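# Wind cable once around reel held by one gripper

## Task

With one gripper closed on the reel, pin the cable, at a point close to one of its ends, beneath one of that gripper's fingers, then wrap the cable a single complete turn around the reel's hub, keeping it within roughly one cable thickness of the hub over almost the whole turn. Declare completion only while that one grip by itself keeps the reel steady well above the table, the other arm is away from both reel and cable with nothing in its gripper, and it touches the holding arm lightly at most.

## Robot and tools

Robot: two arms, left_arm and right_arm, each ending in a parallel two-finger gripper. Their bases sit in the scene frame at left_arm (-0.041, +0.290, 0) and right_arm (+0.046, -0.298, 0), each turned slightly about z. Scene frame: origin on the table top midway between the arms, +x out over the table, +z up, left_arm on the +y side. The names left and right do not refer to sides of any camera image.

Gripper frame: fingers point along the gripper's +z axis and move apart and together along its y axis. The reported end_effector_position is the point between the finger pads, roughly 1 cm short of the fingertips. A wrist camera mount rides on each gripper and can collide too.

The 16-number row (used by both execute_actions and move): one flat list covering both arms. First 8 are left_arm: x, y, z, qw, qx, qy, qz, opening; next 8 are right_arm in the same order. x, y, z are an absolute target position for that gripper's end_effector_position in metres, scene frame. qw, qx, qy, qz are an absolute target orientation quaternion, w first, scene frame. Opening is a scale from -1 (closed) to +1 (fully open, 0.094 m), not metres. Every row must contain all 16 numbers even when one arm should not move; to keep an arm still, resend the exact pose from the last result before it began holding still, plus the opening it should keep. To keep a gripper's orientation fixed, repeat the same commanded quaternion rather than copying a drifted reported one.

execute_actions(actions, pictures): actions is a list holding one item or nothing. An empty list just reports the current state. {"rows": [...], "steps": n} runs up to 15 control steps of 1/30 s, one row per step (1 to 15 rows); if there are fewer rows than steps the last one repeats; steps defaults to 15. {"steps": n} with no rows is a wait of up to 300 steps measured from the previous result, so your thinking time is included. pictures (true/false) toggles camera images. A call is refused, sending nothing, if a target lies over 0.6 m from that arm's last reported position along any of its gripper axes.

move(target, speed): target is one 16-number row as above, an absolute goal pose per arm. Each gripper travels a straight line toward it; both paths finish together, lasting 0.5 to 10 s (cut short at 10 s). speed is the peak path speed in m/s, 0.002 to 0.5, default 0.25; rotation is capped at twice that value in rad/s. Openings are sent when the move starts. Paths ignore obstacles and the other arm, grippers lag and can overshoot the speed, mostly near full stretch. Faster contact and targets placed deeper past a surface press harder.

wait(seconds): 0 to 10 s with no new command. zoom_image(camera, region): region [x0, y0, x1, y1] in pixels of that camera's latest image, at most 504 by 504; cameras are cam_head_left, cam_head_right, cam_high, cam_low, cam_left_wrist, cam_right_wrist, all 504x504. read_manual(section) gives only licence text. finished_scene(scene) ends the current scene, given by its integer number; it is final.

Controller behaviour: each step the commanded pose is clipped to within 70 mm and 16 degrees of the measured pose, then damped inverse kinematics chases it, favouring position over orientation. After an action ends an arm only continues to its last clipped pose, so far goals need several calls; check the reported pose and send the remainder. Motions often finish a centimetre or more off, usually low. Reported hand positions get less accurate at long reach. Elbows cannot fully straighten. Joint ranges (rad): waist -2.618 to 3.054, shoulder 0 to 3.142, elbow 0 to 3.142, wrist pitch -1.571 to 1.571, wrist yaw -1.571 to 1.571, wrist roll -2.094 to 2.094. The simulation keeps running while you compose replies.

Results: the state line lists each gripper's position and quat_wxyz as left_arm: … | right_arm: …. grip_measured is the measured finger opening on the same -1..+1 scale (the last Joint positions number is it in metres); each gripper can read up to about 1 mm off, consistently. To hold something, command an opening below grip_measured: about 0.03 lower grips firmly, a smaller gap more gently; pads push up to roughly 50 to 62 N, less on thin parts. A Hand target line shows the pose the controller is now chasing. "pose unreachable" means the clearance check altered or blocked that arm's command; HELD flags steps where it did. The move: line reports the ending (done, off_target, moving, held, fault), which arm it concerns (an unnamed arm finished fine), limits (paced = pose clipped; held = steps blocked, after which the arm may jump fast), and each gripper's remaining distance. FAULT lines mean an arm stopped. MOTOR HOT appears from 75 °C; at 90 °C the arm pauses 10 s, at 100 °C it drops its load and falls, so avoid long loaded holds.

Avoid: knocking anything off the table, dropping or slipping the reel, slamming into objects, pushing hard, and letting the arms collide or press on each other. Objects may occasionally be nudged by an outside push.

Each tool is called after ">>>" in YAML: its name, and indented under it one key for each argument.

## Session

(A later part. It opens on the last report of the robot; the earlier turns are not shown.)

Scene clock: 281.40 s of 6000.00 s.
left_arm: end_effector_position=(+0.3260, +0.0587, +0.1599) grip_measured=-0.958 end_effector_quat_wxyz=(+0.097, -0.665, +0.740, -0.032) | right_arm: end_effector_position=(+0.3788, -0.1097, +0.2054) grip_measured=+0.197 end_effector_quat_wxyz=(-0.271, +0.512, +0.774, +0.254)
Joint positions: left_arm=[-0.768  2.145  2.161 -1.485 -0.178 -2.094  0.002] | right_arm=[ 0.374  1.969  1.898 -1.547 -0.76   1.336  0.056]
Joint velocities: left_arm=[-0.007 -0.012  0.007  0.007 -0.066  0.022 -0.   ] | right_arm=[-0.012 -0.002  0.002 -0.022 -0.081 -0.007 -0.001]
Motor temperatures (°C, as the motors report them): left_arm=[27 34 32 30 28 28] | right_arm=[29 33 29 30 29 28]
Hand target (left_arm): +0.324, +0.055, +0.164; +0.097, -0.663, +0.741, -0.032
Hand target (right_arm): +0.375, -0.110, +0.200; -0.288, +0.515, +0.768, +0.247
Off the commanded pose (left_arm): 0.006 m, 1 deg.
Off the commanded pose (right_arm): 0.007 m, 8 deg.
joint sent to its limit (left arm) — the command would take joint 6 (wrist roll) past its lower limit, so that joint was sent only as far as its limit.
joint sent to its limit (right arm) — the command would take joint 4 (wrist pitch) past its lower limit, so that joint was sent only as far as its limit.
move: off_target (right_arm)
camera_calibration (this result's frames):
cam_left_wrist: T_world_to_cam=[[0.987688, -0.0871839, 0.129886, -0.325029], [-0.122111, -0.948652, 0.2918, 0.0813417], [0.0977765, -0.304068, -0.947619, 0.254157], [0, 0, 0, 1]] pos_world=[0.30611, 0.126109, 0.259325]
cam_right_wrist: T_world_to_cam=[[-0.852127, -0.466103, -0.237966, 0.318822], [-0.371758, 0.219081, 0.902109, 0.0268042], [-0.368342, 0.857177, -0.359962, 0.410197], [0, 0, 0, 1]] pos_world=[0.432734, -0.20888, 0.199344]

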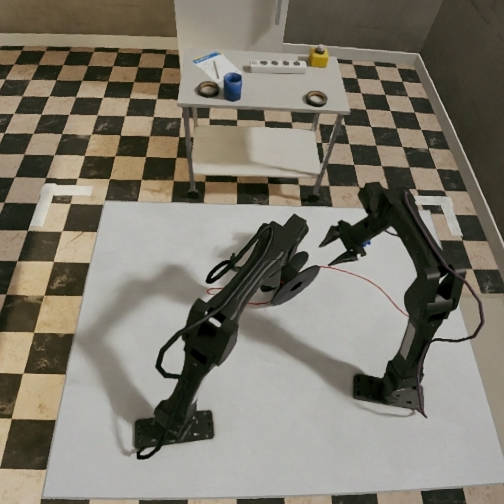

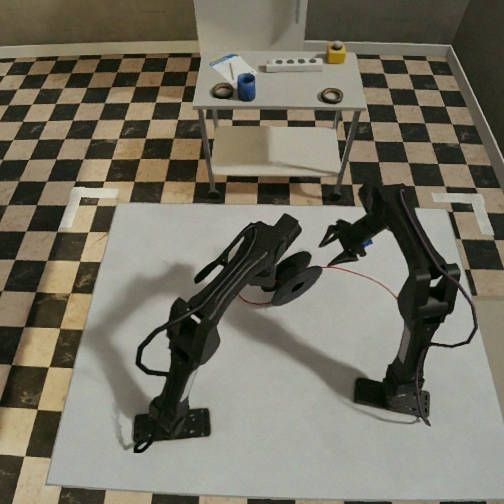

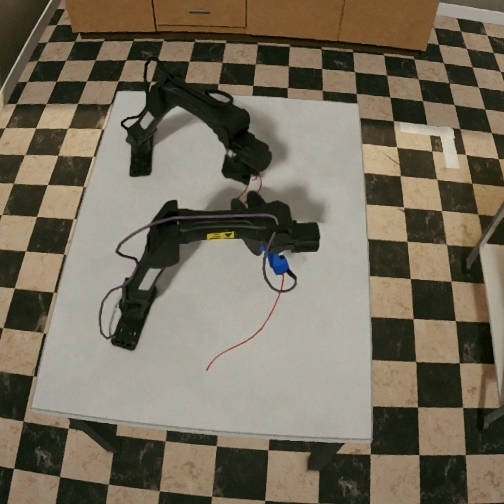

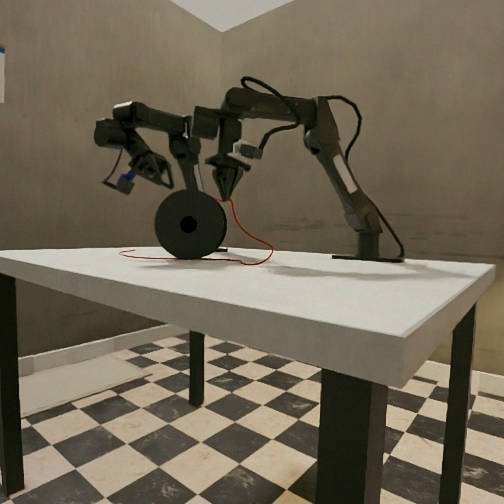

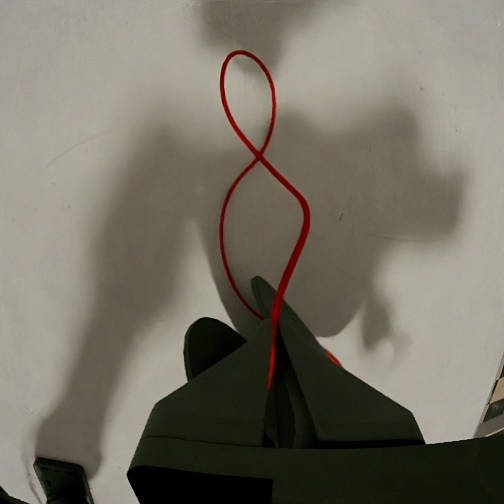

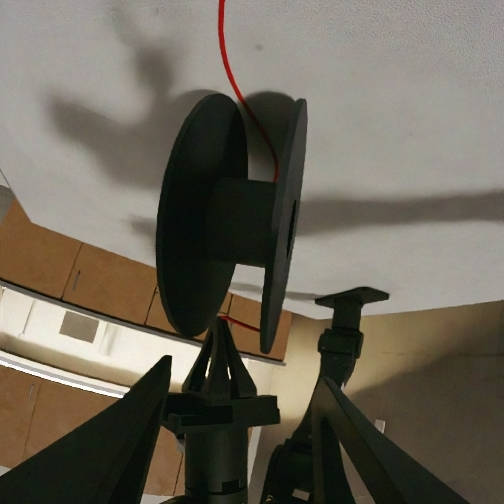

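>>> move:
  target: [0.303,0.062,0.168,0.1,-0.66,0.74,-0.03,-1,0.39,-0.12,0.185,-0.332,0.462,0.8,0.191,0.2]
  speed: 0.04

>>> move:
  target: [0.303,0.062,0.168,0.1,-0.66,0.74,-0.03,-1,0.372,-0.088,0.145,-0.332,0.462,0.8,0.191,0.2]
  speed: 0.04

Scene clock: 292.17 s of 6000.00 s.
left_arm: end_effector_position=(+0.3073, +0.0640, +0.1608) grip_measured=-0.958 end_effector_quat_wxyz=(+0.095, -0.659, +0.746, -0.021) | right_arm: end_effector_position=(+0.3872, -0.1164, +0.1855) grip_measured=+0.197 end_effector_quat_wxyz=(-0.276, +0.492, +0.787, +0.252)
Joint positions: left_arm=[-0.784  2.081  2.067 -1.48  -0.178 -2.094  0.002] | right_arm=[ 0.352  2.027  1.898 -1.547 -0.76   1.239  0.056]
Joint velocities: left_arm=[ 0.002  0.007  0.012 -0.007  0.037  0.022 -0.001] | right_arm=[ 0.012 -0.017 -0.012  0.022  0.037 -0.007 -0.   ]
Motor temperatures (°C, as the motors report them): left_arm=[27 35 32 30 28 28] | right_arm=[29 33 29 30 29 28]
Hand target (left_arm): +0.303, +0.062, +0.168; +0.097, -0.657, +0.747, -0.031
Hand target (right_arm): +0.390, -0.120, +0.185; -0.276, +0.493, +0.786, +0.250
Off the commanded pose (left_arm): 0.009 m, 1 deg.
Off the commanded pose (right_arm): 0.005 m, 10 deg.
joint sent to its limit (left arm) — the command would take joint 6 (wrist roll) past its lower limit, so that joint was sent only as far as its limit.
joint sent to its limit (right arm) — the command would take joint 4 (wrist pitch) past its lower limit, so that joint was sent only as far as its limit.
After step 230, 0.27 s passed at rest.
move: off_target (right_arm)
camera_calibration (this result's frames):
cam_left_wrist: T_world_to_cam=[[0.988497, -0.105171, 0.10869, -0.301887], [-0.131992, -0.950749, 0.280452, 0.0888697], [0.0738416, -0.291572, -0.953694, 0.265929], [0, 0, 0, 1]] pos_world=[0.290508, 0.13028, 0.261503]
cam_right_wrist: T_world_to_cam=[[-0.826685, -0.505116, -0.24789, 0.305564], [-0.38887, 0.194492, 0.900529, 0.0534217], [-0.406659, 0.840851, -0.357208, 0.424277], [0, 0, 0, 1]] pos_world=[0.445915, -0.212799, 0.179193]

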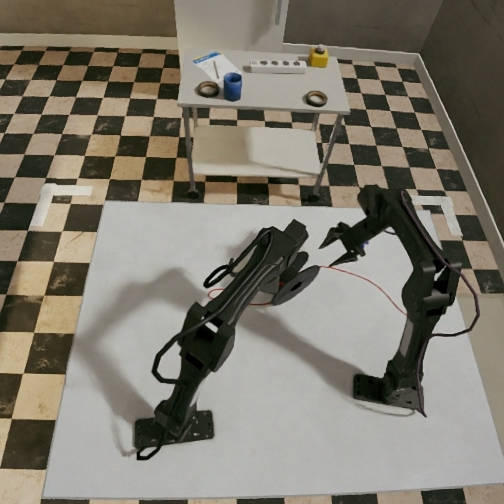

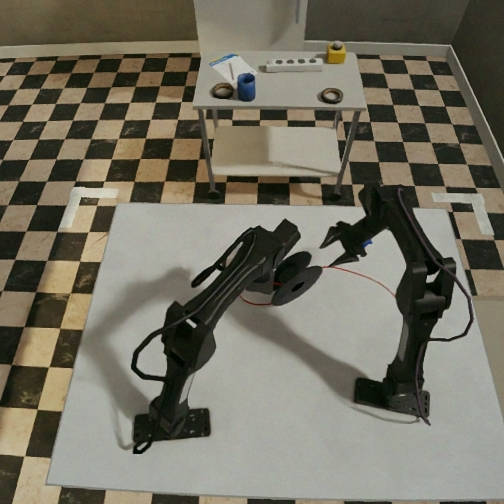

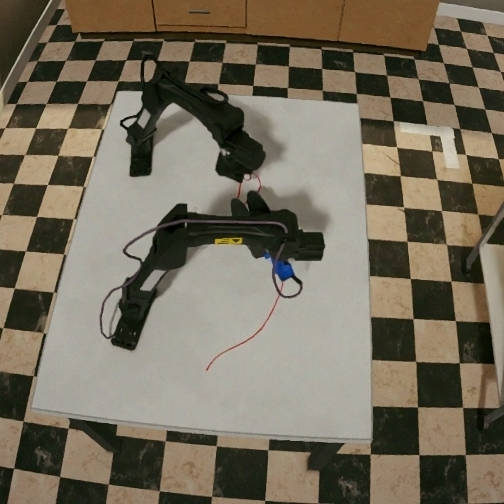

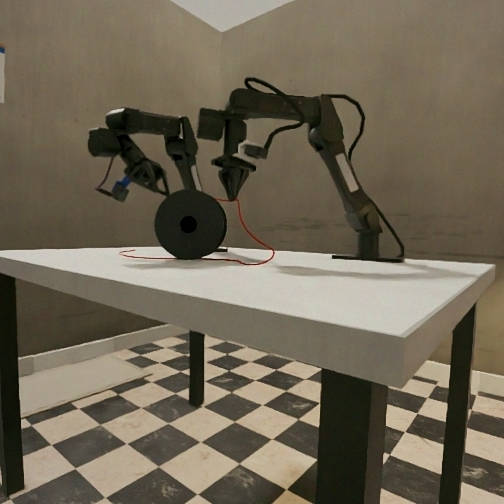

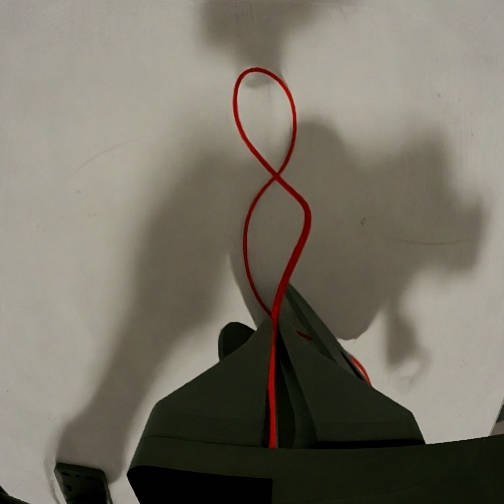

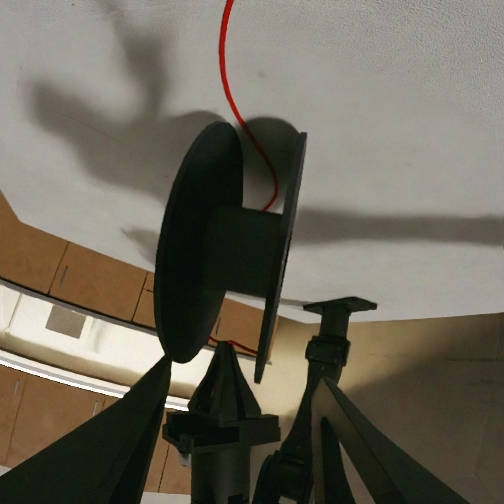

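Scene clock: 294.63 s of 6000.00 s.
left_arm: end_effector_position=(+0.3076, +0.0638, +0.1608) grip_measured=-0.958 end_effector_quat_wxyz=(+0.095, -0.659, +0.746, -0.021) | right_arm: end_effector_position=(+0.3768, -0.0892, +0.1496) grip_measured=+0.197 end_effector_quat_wxyz=(-0.318, +0.468, +0.797, +0.210)
Joint positions: left_arm=[-0.784  2.081  2.067 -1.478 -0.178 -2.094  0.002] | right_arm=[ 0.431  2.13   1.898 -1.548 -0.76   1.219  0.056]
Joint velocities: left_arm=[-0.002  0.012 -0.002  0.007 -0.007 -0.037  0.001] | right_arm=[-0.007  0.002  0.002  0.022  0.022  0.007  0.   ]
Motor temperatures (°C, as the motors report them): left_arm=[27 35 32 30 28 28] | right_arm=[29 33 29 30 29 28]
Hand target (left_arm): +0.303, +0.062, +0.168; +0.098, -0.657, +0.747, -0.031
Hand target (right_arm): +0.372, -0.088, +0.145; -0.327, +0.465, +0.798, +0.200
Off the commanded pose (left_arm): 0.009 m, 1 deg.
Off the commanded pose (right_arm): 0.007 m, 3 deg.
joint sent to its limit (left arm) — the command would take joint 6 (wrist roll) past its lower limit, so that joint was sent only as far as its limit.
joint sent to its limit (right arm) — the command would take joint 4 (wrist pitch) past its lower limit, so that joint was sent only as far as its limit.
move: off_target (right_arm)
camera_calibration (this result's frames):
cam_left_wrist: T_world_to_cam=[[0.988364, -0.10507, 0.109985, -0.302382], [-0.132332, -0.950489, 0.281175, 0.088656], [0.0749961, -0.292458, -0.953333, 0.265511], [0, 0, 0, 1]] pos_world=[0.290683, 0.130146, 0.26145]
cam_right_wrist: T_world_to_cam=[[-0.794728, -0.583391, -0.167517, 0.270768], [-0.325053, 0.176, 0.929174, 0.0464104], [-0.512589, 0.792893, -0.329505, 0.41579], [0, 0, 0, 1]] pos_world=[0.443402, -0.179881, 0.13924]

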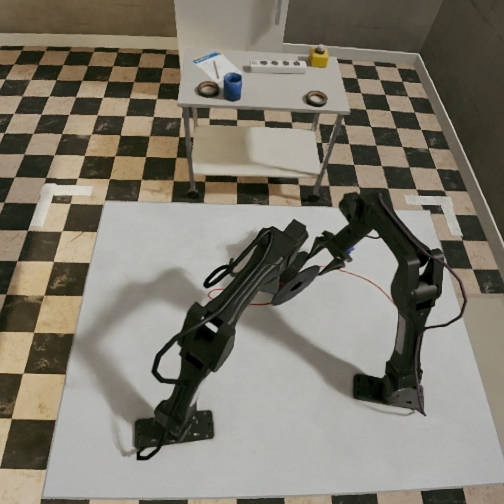

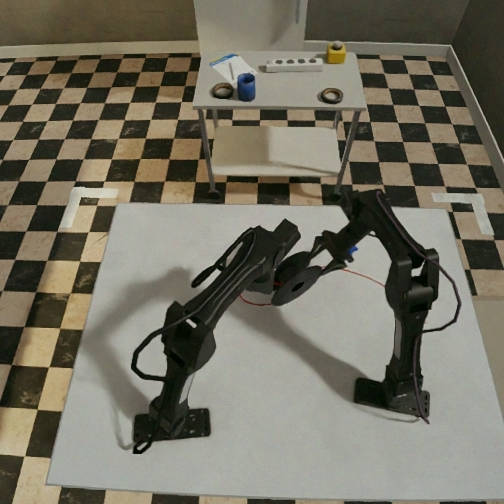

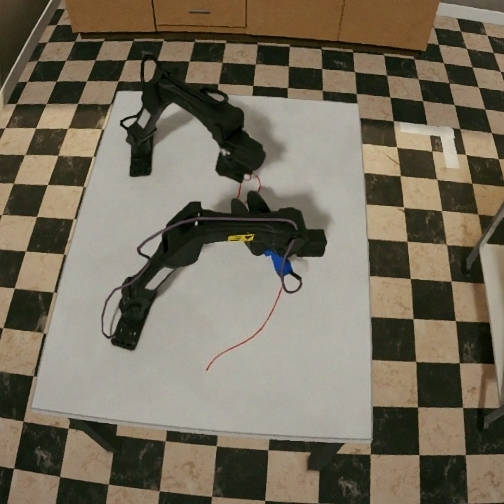

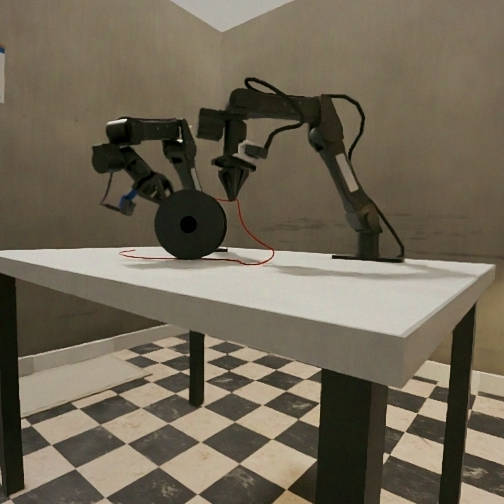

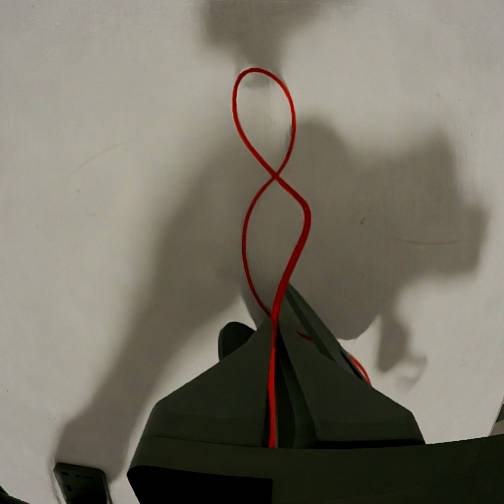

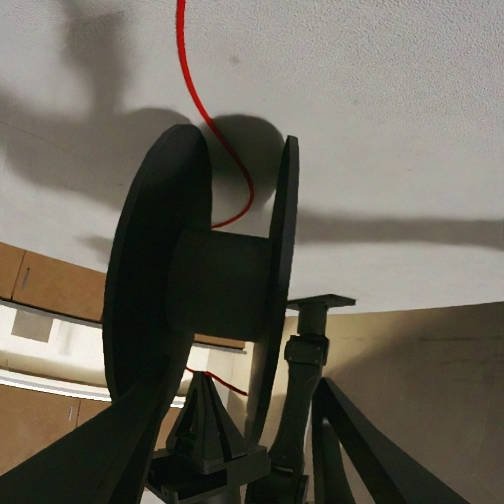

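>>> move:
  target: [0.303,0.062,0.168,0.1,-0.66,0.74,-0.03,-1,0.362,-0.075,0.138,-0.332,0.462,0.8,0.191,-0.3]
  speed: 0.03

>>> execute_actions:
  actions:
    - {"rows":[[0.303,0.062,0.168,0.1,-0.66,0.74,-0.03,-1,0.364,-0.076,0.14,-0.332,0.462,0.8,0.191,-1]]}

>>> zoom_image:
  camera: "cam_head_right"
  region: [230, 210, 370, 330]

Scene clock: 300.40 s of 6000.00 s.
left_arm: end_effector_position=(+0.3076, +0.0638, +0.1608) grip_measured=-0.958 end_effector_quat_wxyz=(+0.095, -0.659, +0.746, -0.021) | right_arm: end_effector_position=(+0.3654, -0.0769, +0.1418) grip_measured=-0.297 end_effector_quat_wxyz=(-0.329, +0.460, +0.801, +0.196)
Joint positions: left_arm=[-0.784  2.081  2.067 -1.478 -0.178 -2.094  0.002] | right_arm=[ 0.471  2.13   1.865 -1.529 -0.76   1.236  0.033]
Joint velocities: left_arm=[-0.002 -0.007  0.002 -0.051  0.007  0.095 -0.   ] | right_arm=[ 0.002 -0.022  0.002 -0.007 -0.022  0.007 -0.003]
Motor temperatures (°C, as the motors report them): left_arm=[27 36 31 30 28 28] | right_arm=[29 33 29 30 29 28]
Hand target (left_arm): +0.303, +0.062, +0.168; +0.097, -0.657, +0.747, -0.031
Hand target (right_arm): +0.362, -0.075, +0.138; -0.333, +0.461, +0.800, +0.192
Off the commanded pose (left_arm): 0.009 m, 1 deg.
Off the commanded pose (right_arm): 0.005 m, 1 deg.
joint sent to its limit (left arm) — the command would take joint 6 (wrist roll) past its lower limit, so that joint was sent only as far as its limit.
move: done
camera_calibration (this result's frames):
cam_left_wrist: T_world_to_cam=[[0.988364, -0.10507, 0.109985, -0.302382], [-0.132332, -0.950489, 0.281175, 0.088656], [0.0749961, -0.292458, -0.953333, 0.265511], [0, 0, 0, 1]] pos_world=[0.290683, 0.130146, 0.26145]
cam_right_wrist: T_world_to_cam=[[-0.781958, -0.606841, -0.142429, 0.257527], [-0.306898, 0.175931, 0.935341, 0.0402314], [-0.542545, 0.775108, -0.323809, 0.406438], [0, 0, 0, 1]] pos_world=[0.434234, -0.165834, 0.130658]

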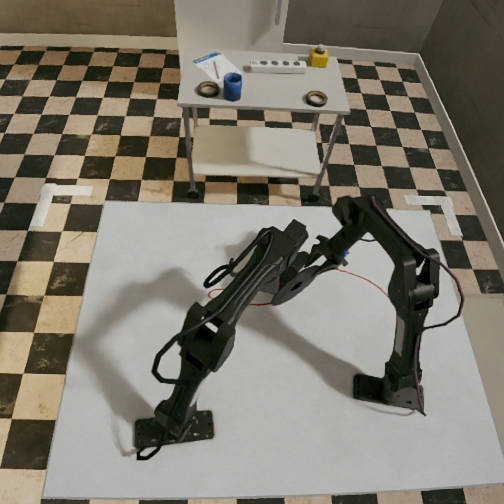

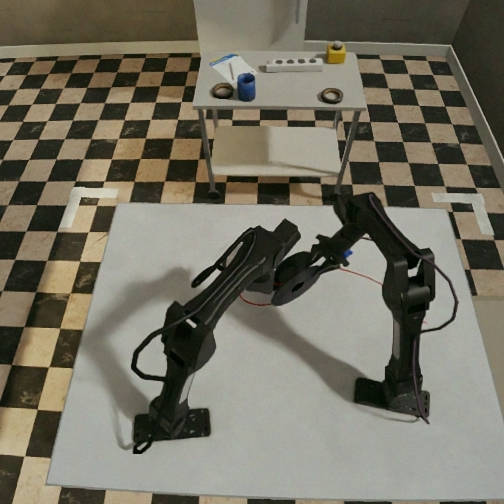

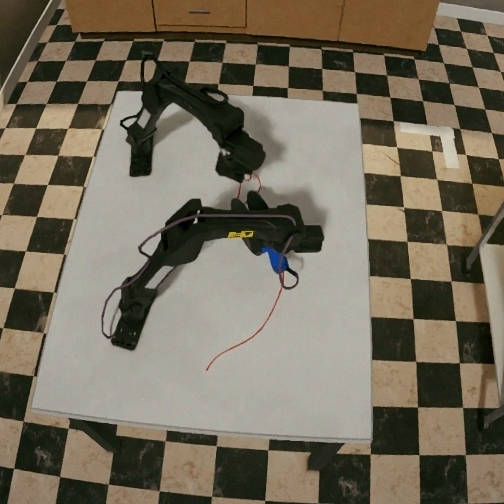

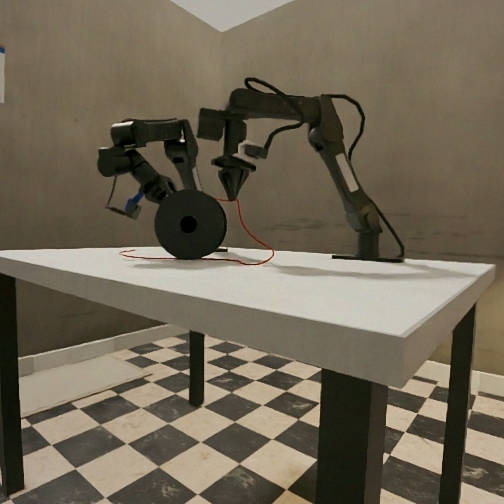

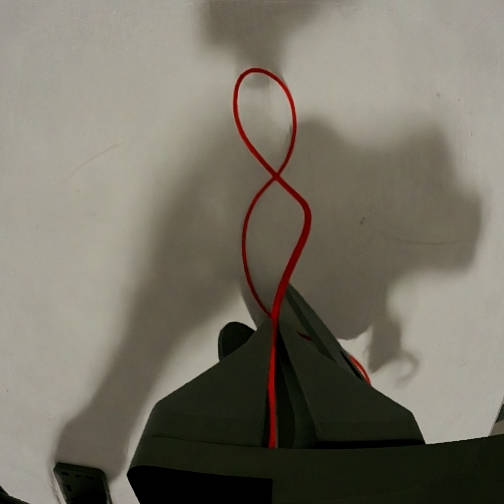

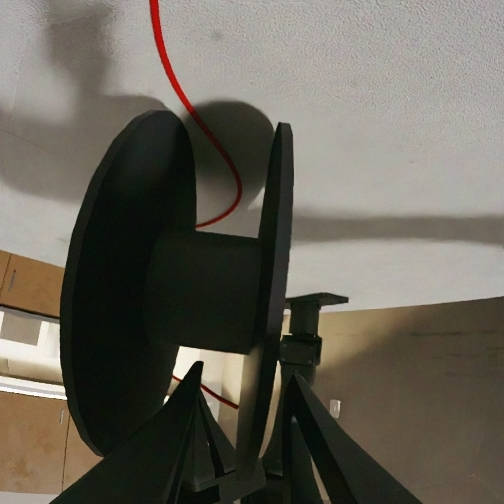

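Scene clock: 300.90 s of 6000.00 s.
left_arm: end_effector_position=(+0.3076, +0.0638, +0.1608) grip_measured=-0.958 end_effector_quat_wxyz=(+0.095, -0.659, +0.746, -0.021) | right_arm: end_effector_position=(+0.3654, -0.0770, +0.1418) grip_measured=-0.943 end_effector_quat_wxyz=(-0.329, +0.461, +0.801, +0.196)
Joint positions: left_arm=[-0.784  2.081  2.067 -1.478 -0.178 -2.094  0.002] | right_arm=[ 0.471  2.13   1.865 -1.529 -0.76   1.237  0.003]
Joint velocities: left_arm=[-0.007 -0.002 -0.012  0.037  0.037 -0.007 -0.002] | right_arm=[ 0.012  0.022  0.002  0.022 -0.066 -0.007 -0.001]
Motor temperatures (°C, as the motors report them): left_arm=[27 36 31 30 28 28] | right_arm=[29 33 29 30 29 28]
Hand target (left_arm): +0.303, +0.062, +0.168; +0.097, -0.657, +0.747, -0.031
Hand target (right_arm): +0.364, -0.076, +0.140; -0.332, +0.462, +0.800, +0.191
Off the commanded pose (left_arm): 0.009 m, 1 deg.
Off the commanded pose (right_arm): 0.002 m, 1 deg.
joint sent to its limit (left arm) — the command would take joint 6 (wrist roll) past its lower limit, so that joint was sent only as far as its limit.
Steps of this call (steps 1 to 15: all 15 steps of this action). Readings (end_effector_position):
1: left_arm (+0.3076, +0.0638, +0.1608) | right_arm (+0.3654, -0.0769, +0.1418)
2: left_arm (+0.3076, +0.0638, +0.1608) | right_arm (+0.3654, -0.0769, +0.1418)
4: left_arm (+0.3076, +0.0638, +0.1608) | right_arm (+0.3652, -0.0769, +0.1419)
8: left_arm (+0.3076, +0.0638, +0.1608) | right_arm (+0.3654, -0.0770, +0.1418)
15: the state above
camera_calibration (this result's frames):
cam_left_wrist: T_world_to_cam=[[0.988364, -0.10507, 0.109985, -0.302382], [-0.132332, -0.950489, 0.281175, 0.088656], [0.0749961, -0.292458, -0.953333, 0.265511], [0, 0, 0, 1]] pos_world=[0.290683, 0.130146, 0.26145]
cam_right_wrist: T_world_to_cam=[[-0.782286, -0.606573, -0.141765, 0.25754], [-0.306474, 0.176651, 0.935344, 0.0401842], [-0.542311, 0.775154, -0.324091, 0.406423], [0, 0, 0, 1]] pos_world=[0.434193, -0.165922, 0.130642]

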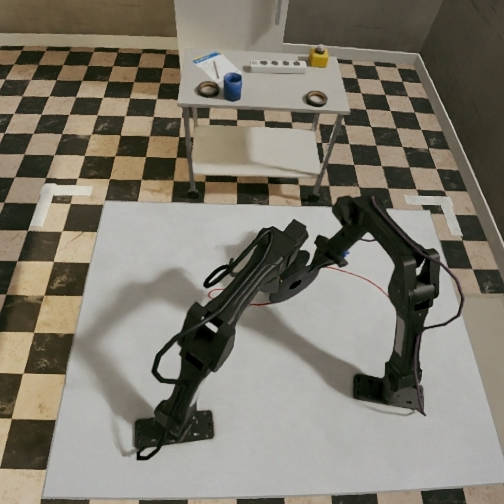

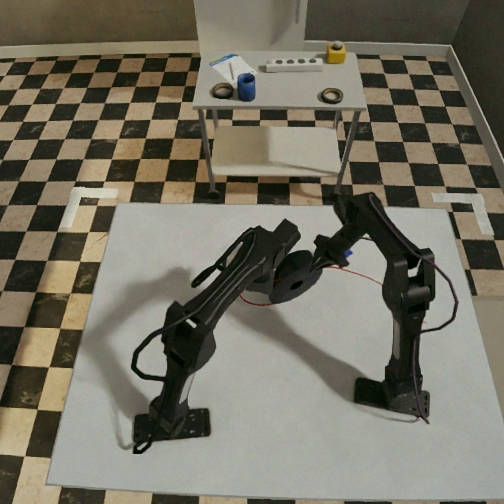

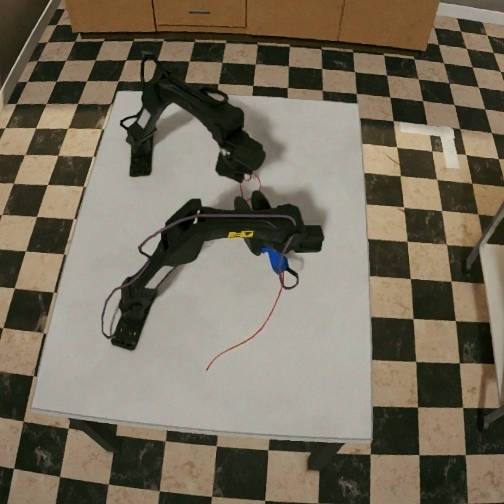

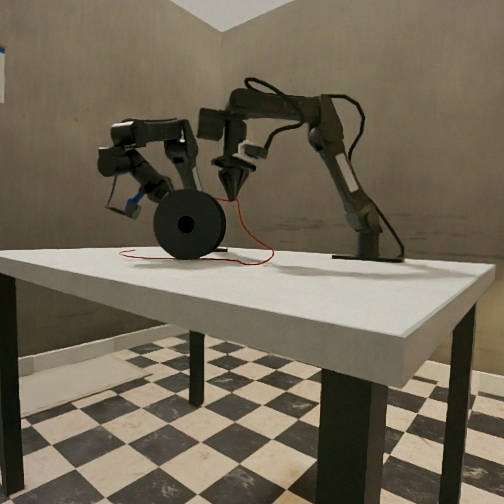

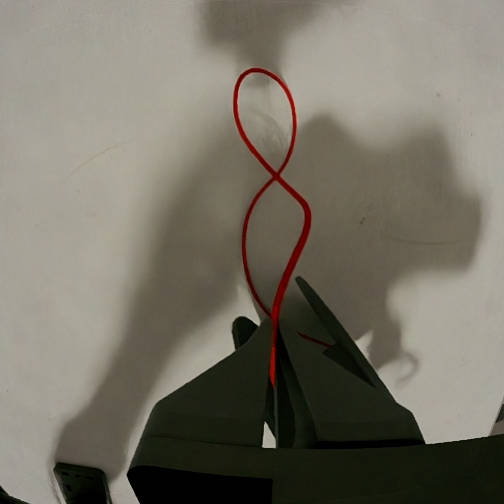

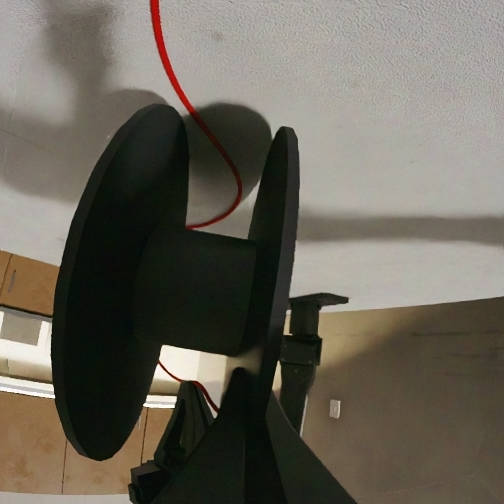

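Region (230, 210, 370, 330) of cam_head_right's 504x504 image, scaled by 3.600, with more detail than that image has; it fills the top 432 rows of this view, and the rest is white.

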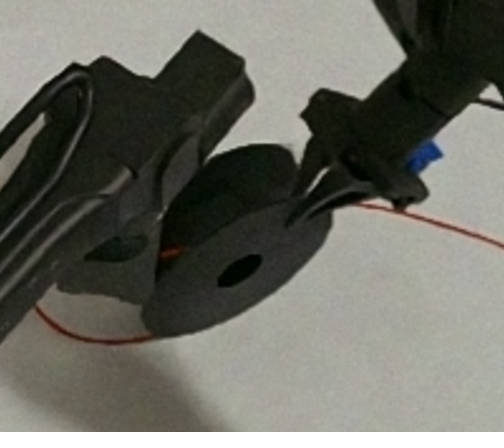

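>>> execute_actions:
  actions: []

Scene clock: 310.33 s of 6000.00 s.
left_arm: end_effector_position=(+0.3076, +0.0638, +0.1608) grip_measured=-0.958 end_effector_quat_wxyz=(+0.095, -0.659, +0.746, -0.021) | right_arm: end_effector_position=(+0.3654, -0.0770, +0.1418) grip_measured=-0.943 end_effector_quat_wxyz=(-0.329, +0.461, +0.801, +0.196)
Joint positions: left_arm=[-0.784  2.081  2.067 -1.478 -0.178 -2.094  0.002] | right_arm=[ 0.471  2.13   1.865 -1.529 -0.76   1.237  0.003]
Joint velocities: left_arm=[-0.002  0.007 -0.007  0.007  0.051  0.066 -0.001] | right_arm=[ 0.017 -0.022 -0.007  0.066  0.022  0.007 -0.   ]
Motor temperatures (°C, as the motors report them): left_arm=[27 37 31 30 28 28] | right_arm=[29 33 29 29 29 28]
Hand target (left_arm): +0.303, +0.062, +0.168; +0.097, -0.657, +0.747, -0.031
Hand target (right_arm): +0.364, -0.076, +0.140; -0.332, +0.462, +0.800, +0.191
Off the commanded pose (left_arm): 0.009 m, 1 deg.
Off the commanded pose (right_arm): 0.002 m, 1 deg.
Steps of this call (steps 1 to 180: nothing new was sent; then 3.43 s passed at rest). Readings (end_effector_position):
1: left_arm (+0.3076, +0.0638, +0.1608) | right_arm (+0.3654, -0.0770, +0.1418)
2: left_arm (+0.3076, +0.0638, +0.1608) | right_arm (+0.3654, -0.0770, +0.1418)
4: left_arm (+0.3076, +0.0638, +0.1608) | right_arm (+0.3654, -0.0770, +0.1418)
8: left_arm (+0.3076, +0.0638, +0.1608) | right_arm (+0.3654, -0.0770, +0.1418)
180: the state above
camera_calibration (this result's frames):
cam_left_wrist: T_world_to_cam=[[0.988364, -0.10507, 0.109985, -0.302382], [-0.132332, -0.950489, 0.281175, 0.088656], [0.0749961, -0.292458, -0.953333, 0.265511], [0, 0, 0, 1]] pos_world=[0.290683, 0.130146, 0.26145]
cam_right_wrist: T_world_to_cam=[[-0.782286, -0.606573, -0.141765, 0.25754], [-0.306474, 0.176651, 0.935344, 0.0401842], [-0.542311, 0.775154, -0.324091, 0.406423], [0, 0, 0, 1]] pos_world=[0.434193, -0.165922, 0.130642]

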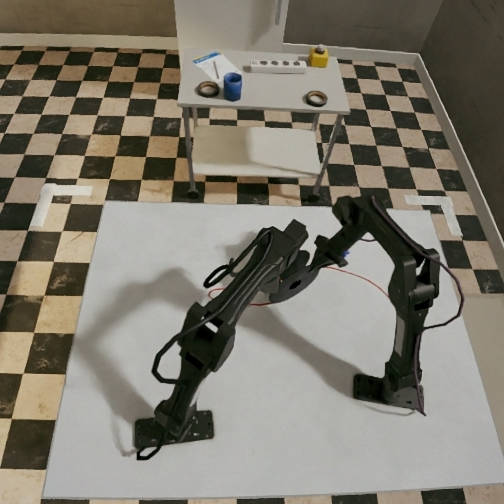

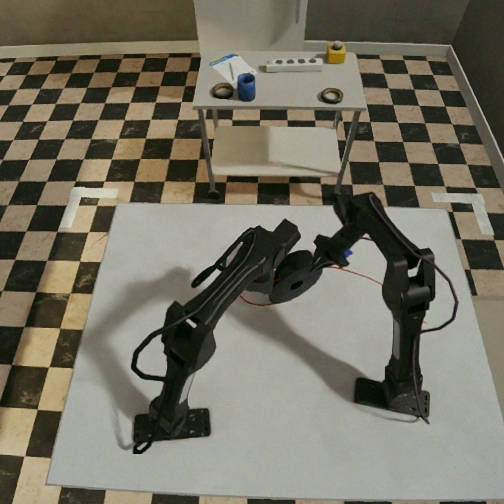

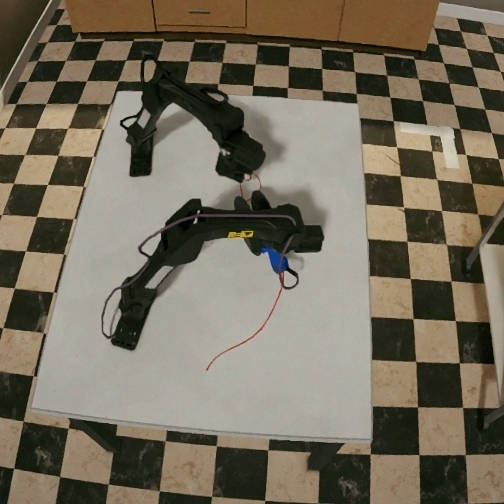

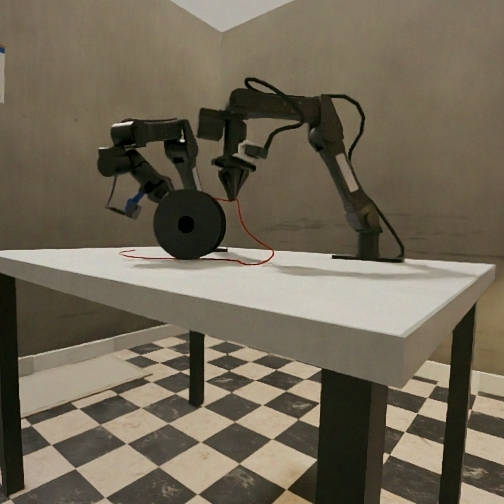

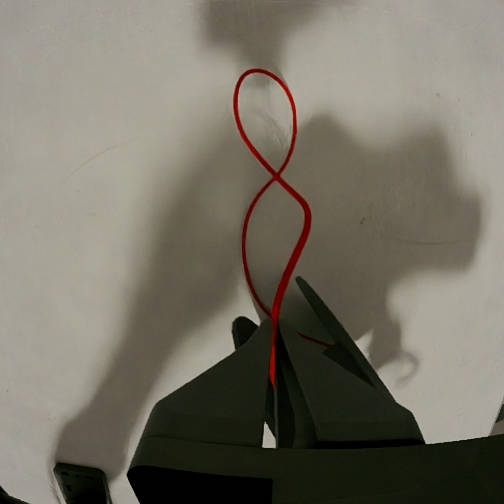

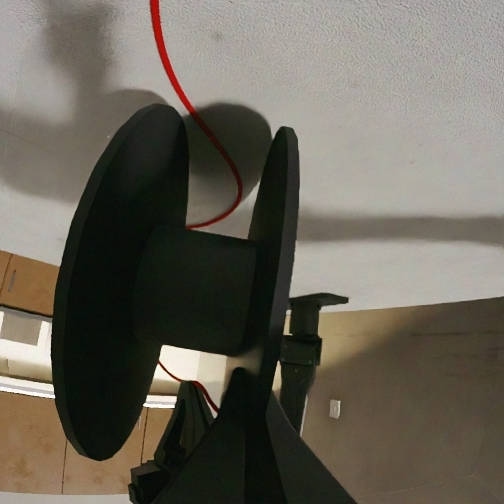

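>>> move:
  target: [0.33,0.015,0.175,0.1,-0.66,0.74,-0.03,-1,0.364,-0.076,0.14,-0.332,0.462,0.8,0.191,-1]
  speed: 0.04

>>> zoom_image:
  camera: "cam_right_wrist"
  region: [100,280,324,504]

Scene clock: 317.20 s of 6000.00 s.
left_arm: end_effector_position=(+0.3308, +0.0189, +0.1701) grip_measured=-0.958 end_effector_quat_wxyz=(+0.098, -0.643, +0.758, -0.056) | right_arm: end_effector_position=(+0.3654, -0.0769, +0.1418) grip_measured=-0.943 end_effector_quat_wxyz=(-0.328, +0.461, +0.801, +0.196)
Joint positions: left_arm=[-0.83   2.262  2.392 -1.556 -0.174 -2.094  0.002] | right_arm=[ 0.471  2.13   1.865 -1.529 -0.76   1.237  0.003]
Joint velocities: left_arm=[ 0.007  0.002 -0.007 -0.007  0.022 -0.095 -0.001] | right_arm=[-0.007 -0.002 -0.002  0.022  0.037  0.007 -0.001]
Motor temperatures (°C, as the motors report them): left_arm=[27 37 31 30 28 28] | right_arm=[29 34 30 29 29 28]
Hand target (left_arm): +0.329, +0.015, +0.174; +0.098, -0.641, +0.759, -0.058
Hand target (right_arm): +0.364, -0.076, +0.140; -0.332, +0.462, +0.800, +0.191
Off the commanded pose (left_arm): 0.006 m, 4 deg.
Off the commanded pose (right_arm): 0.002 m, 1 deg.
joint sent to its limit (left arm) — the command would take joint 4 (wrist pitch) past its lower limit and joint 6 (wrist roll) past its lower limit, so those joints were sent only as far as their limits.
move: off_target (left_arm)
camera_calibration (this result's frames):
cam_left_wrist: T_world_to_cam=[[0.976036, -0.14368, 0.163429, -0.335312], [-0.189622, -0.93001, 0.314842, 0.0592737], [0.106754, -0.338287, -0.934968, 0.246727], [0, 0, 0, 1]] pos_world=[0.312177, 0.0904122, 0.26682]
cam_right_wrist: T_world_to_cam=[[-0.782234, -0.606558, -0.142116, 0.257637], [-0.306817, 0.176552, 0.93525, 0.0403491], [-0.542192, 0.775188, -0.324207, 0.406416], [0, 0, 0, 1]] pos_world=[0.434268, -0.1659, 0.130641]

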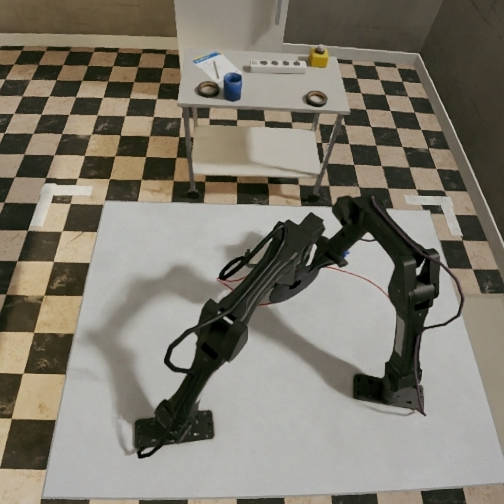

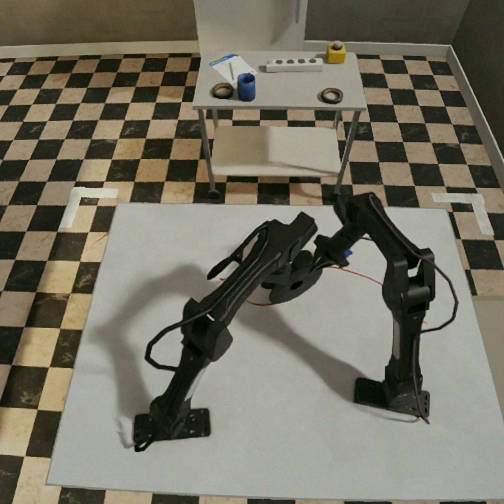

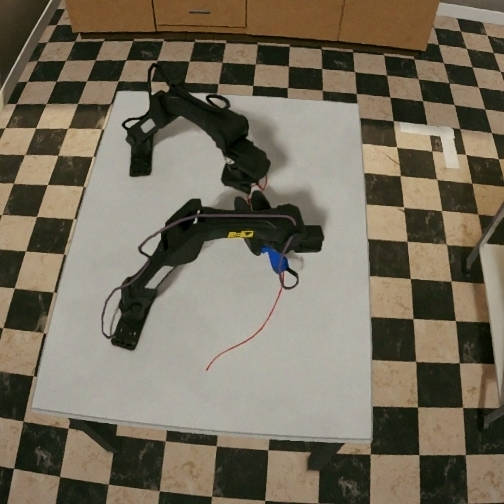

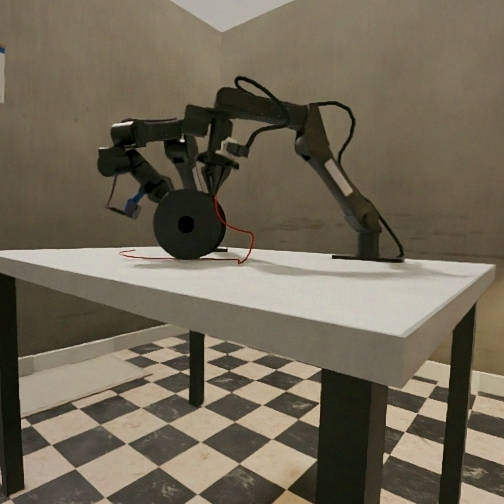

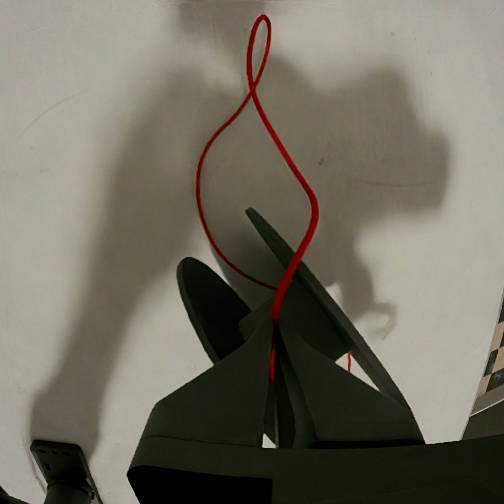

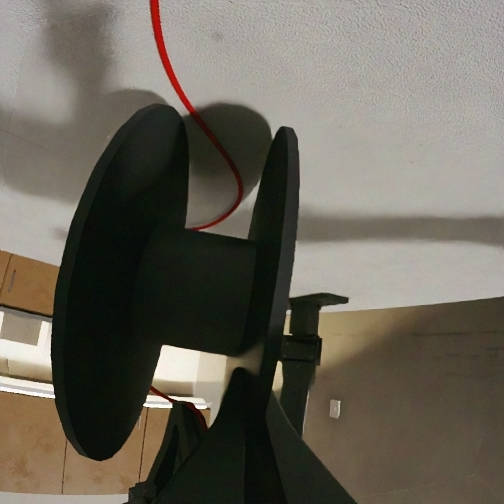

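Region (100, 280, 324, 504) of cam_right_wrist's 504x504 image, scaled by 2.250, with more detail than that image has.

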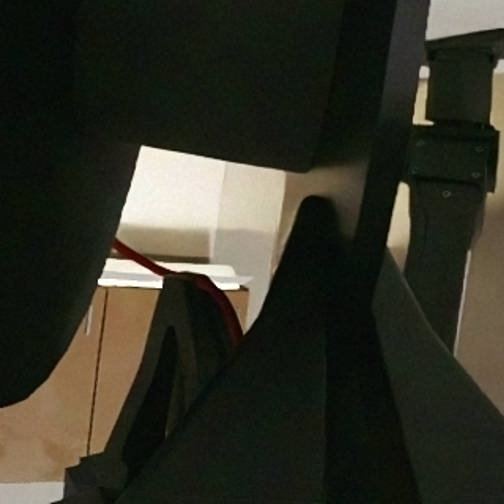

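>>> move:
  target: [0.33,0.015,0.175,0.1,-0.66,0.74,-0.03,-1,0.372,-0.078,0.15,-0.332,0.462,0.8,0.191,-0.2]
  speed: 0.03

>>> zoom_image:
  camera: "cam_right_wrist"
  region: [100,280,324,504]

Scene clock: 322.30 s of 6000.00 s.
left_arm: end_effector_position=(+0.3308, +0.0189, +0.1701) grip_measured=-0.958 end_effector_quat_wxyz=(+0.098, -0.643, +0.758, -0.056) | right_arm: end_effector_position=(+0.3675, -0.0763, +0.1477) grip_measured=-0.203 end_effector_quat_wxyz=(-0.326, +0.461, +0.801, +0.198)
Joint positions: left_arm=[-0.83   2.262  2.392 -1.556 -0.174 -2.094  0.002] | right_arm=[ 0.471  2.133  1.894 -1.547 -0.76   1.239  0.037]
Joint velocities: left_arm=[ 0.007 -0.002 -0.007  0.051  0.007  0.066 -0.001] | right_arm=[-0.002  0.002  0.002 -0.022 -0.037 -0.051  0.001]
Motor temperatures (°C, as the motors report them): left_arm=[27 37 31 30 28 28] | right_arm=[29 34 30 29 29 28]
Hand target (left_arm): +0.330, +0.015, +0.175; +0.099, -0.642, +0.758, -0.059
Hand target (right_arm): +0.372, -0.078, +0.150; -0.325, +0.466, +0.798, +0.199
Off the commanded pose (left_arm): 0.006 m, 4 deg.
Off the commanded pose (right_arm): 0.005 m, 1 deg.
joint sent to its limit (left arm) — the command would take joint 4 (wrist pitch) past its lower limit and joint 6 (wrist roll) past its lower limit, so those joints were sent only as far as their limits.
joint sent to its limit (right arm) — the command would take joint 4 (wrist pitch) past its lower limit, so that joint was sent only as far as its limit.
move: off_target (left_arm)
camera_calibration (this result's frames):
cam_left_wrist: T_world_to_cam=[[0.976036, -0.14368, 0.163429, -0.335312], [-0.189622, -0.93001, 0.314842, 0.0592737], [0.106754, -0.338287, -0.934968, 0.246727], [0, 0, 0, 1]] pos_world=[0.312177, 0.0904122, 0.26682]
cam_right_wrist: T_world_to_cam=[[-0.782558, -0.604904, -0.14729, 0.261476], [-0.311791, 0.176009, 0.933706, 0.0373462], [-0.538879, 0.776602, -0.326341, 0.408203], [0, 0, 0, 1]] pos_world=[0.436236, -0.165417, 0.136856]

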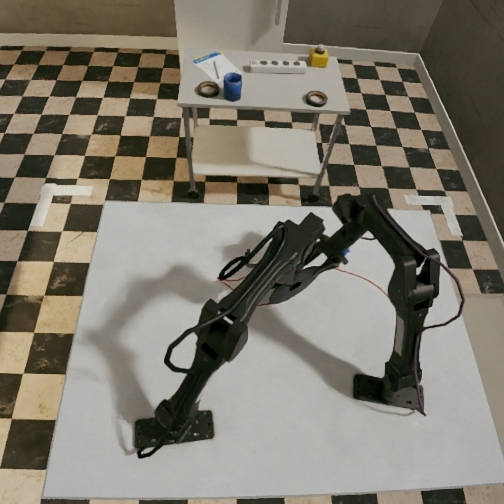

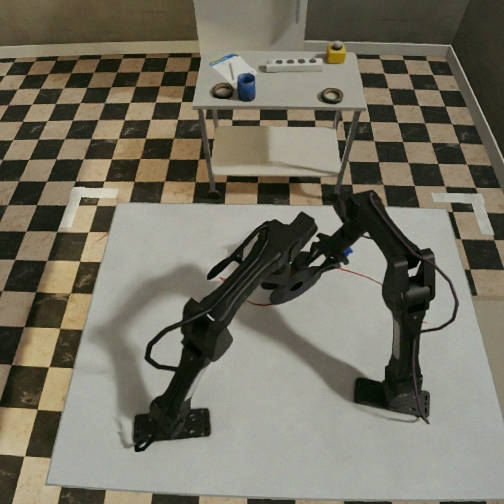

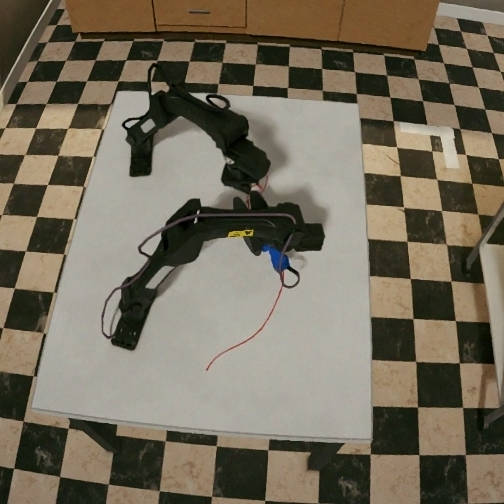

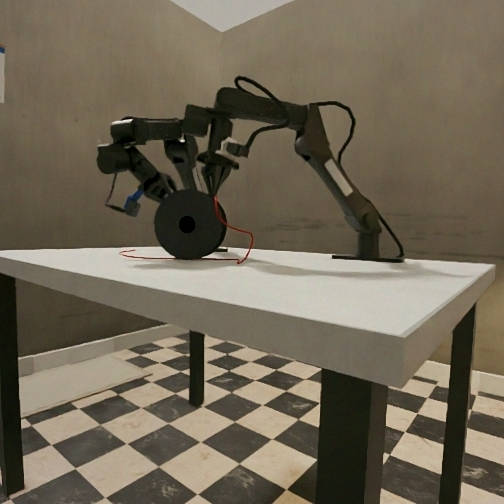

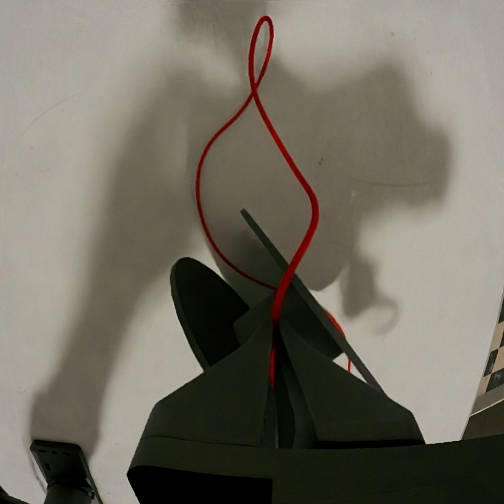

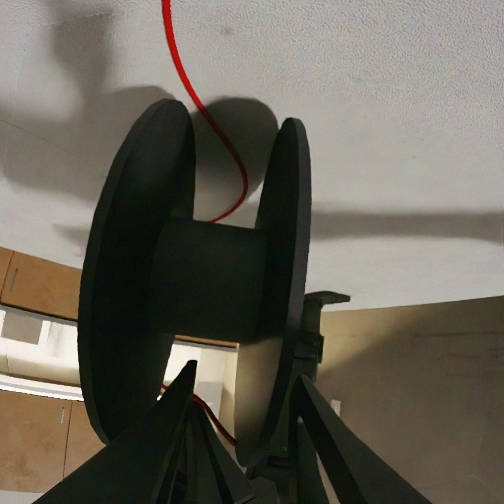

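Region (100, 280, 324, 504) of cam_right_wrist's 504x504 image, scaled by 2.250, with more detail than that image has.

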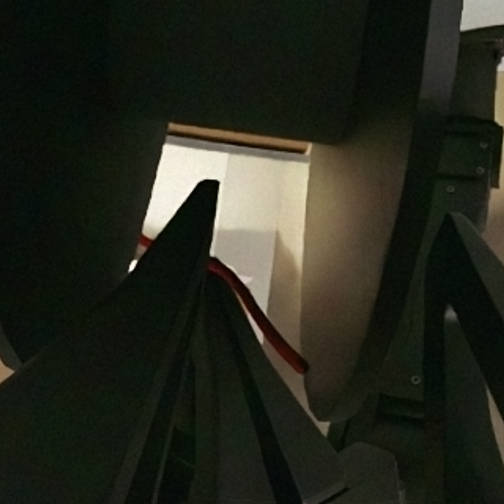

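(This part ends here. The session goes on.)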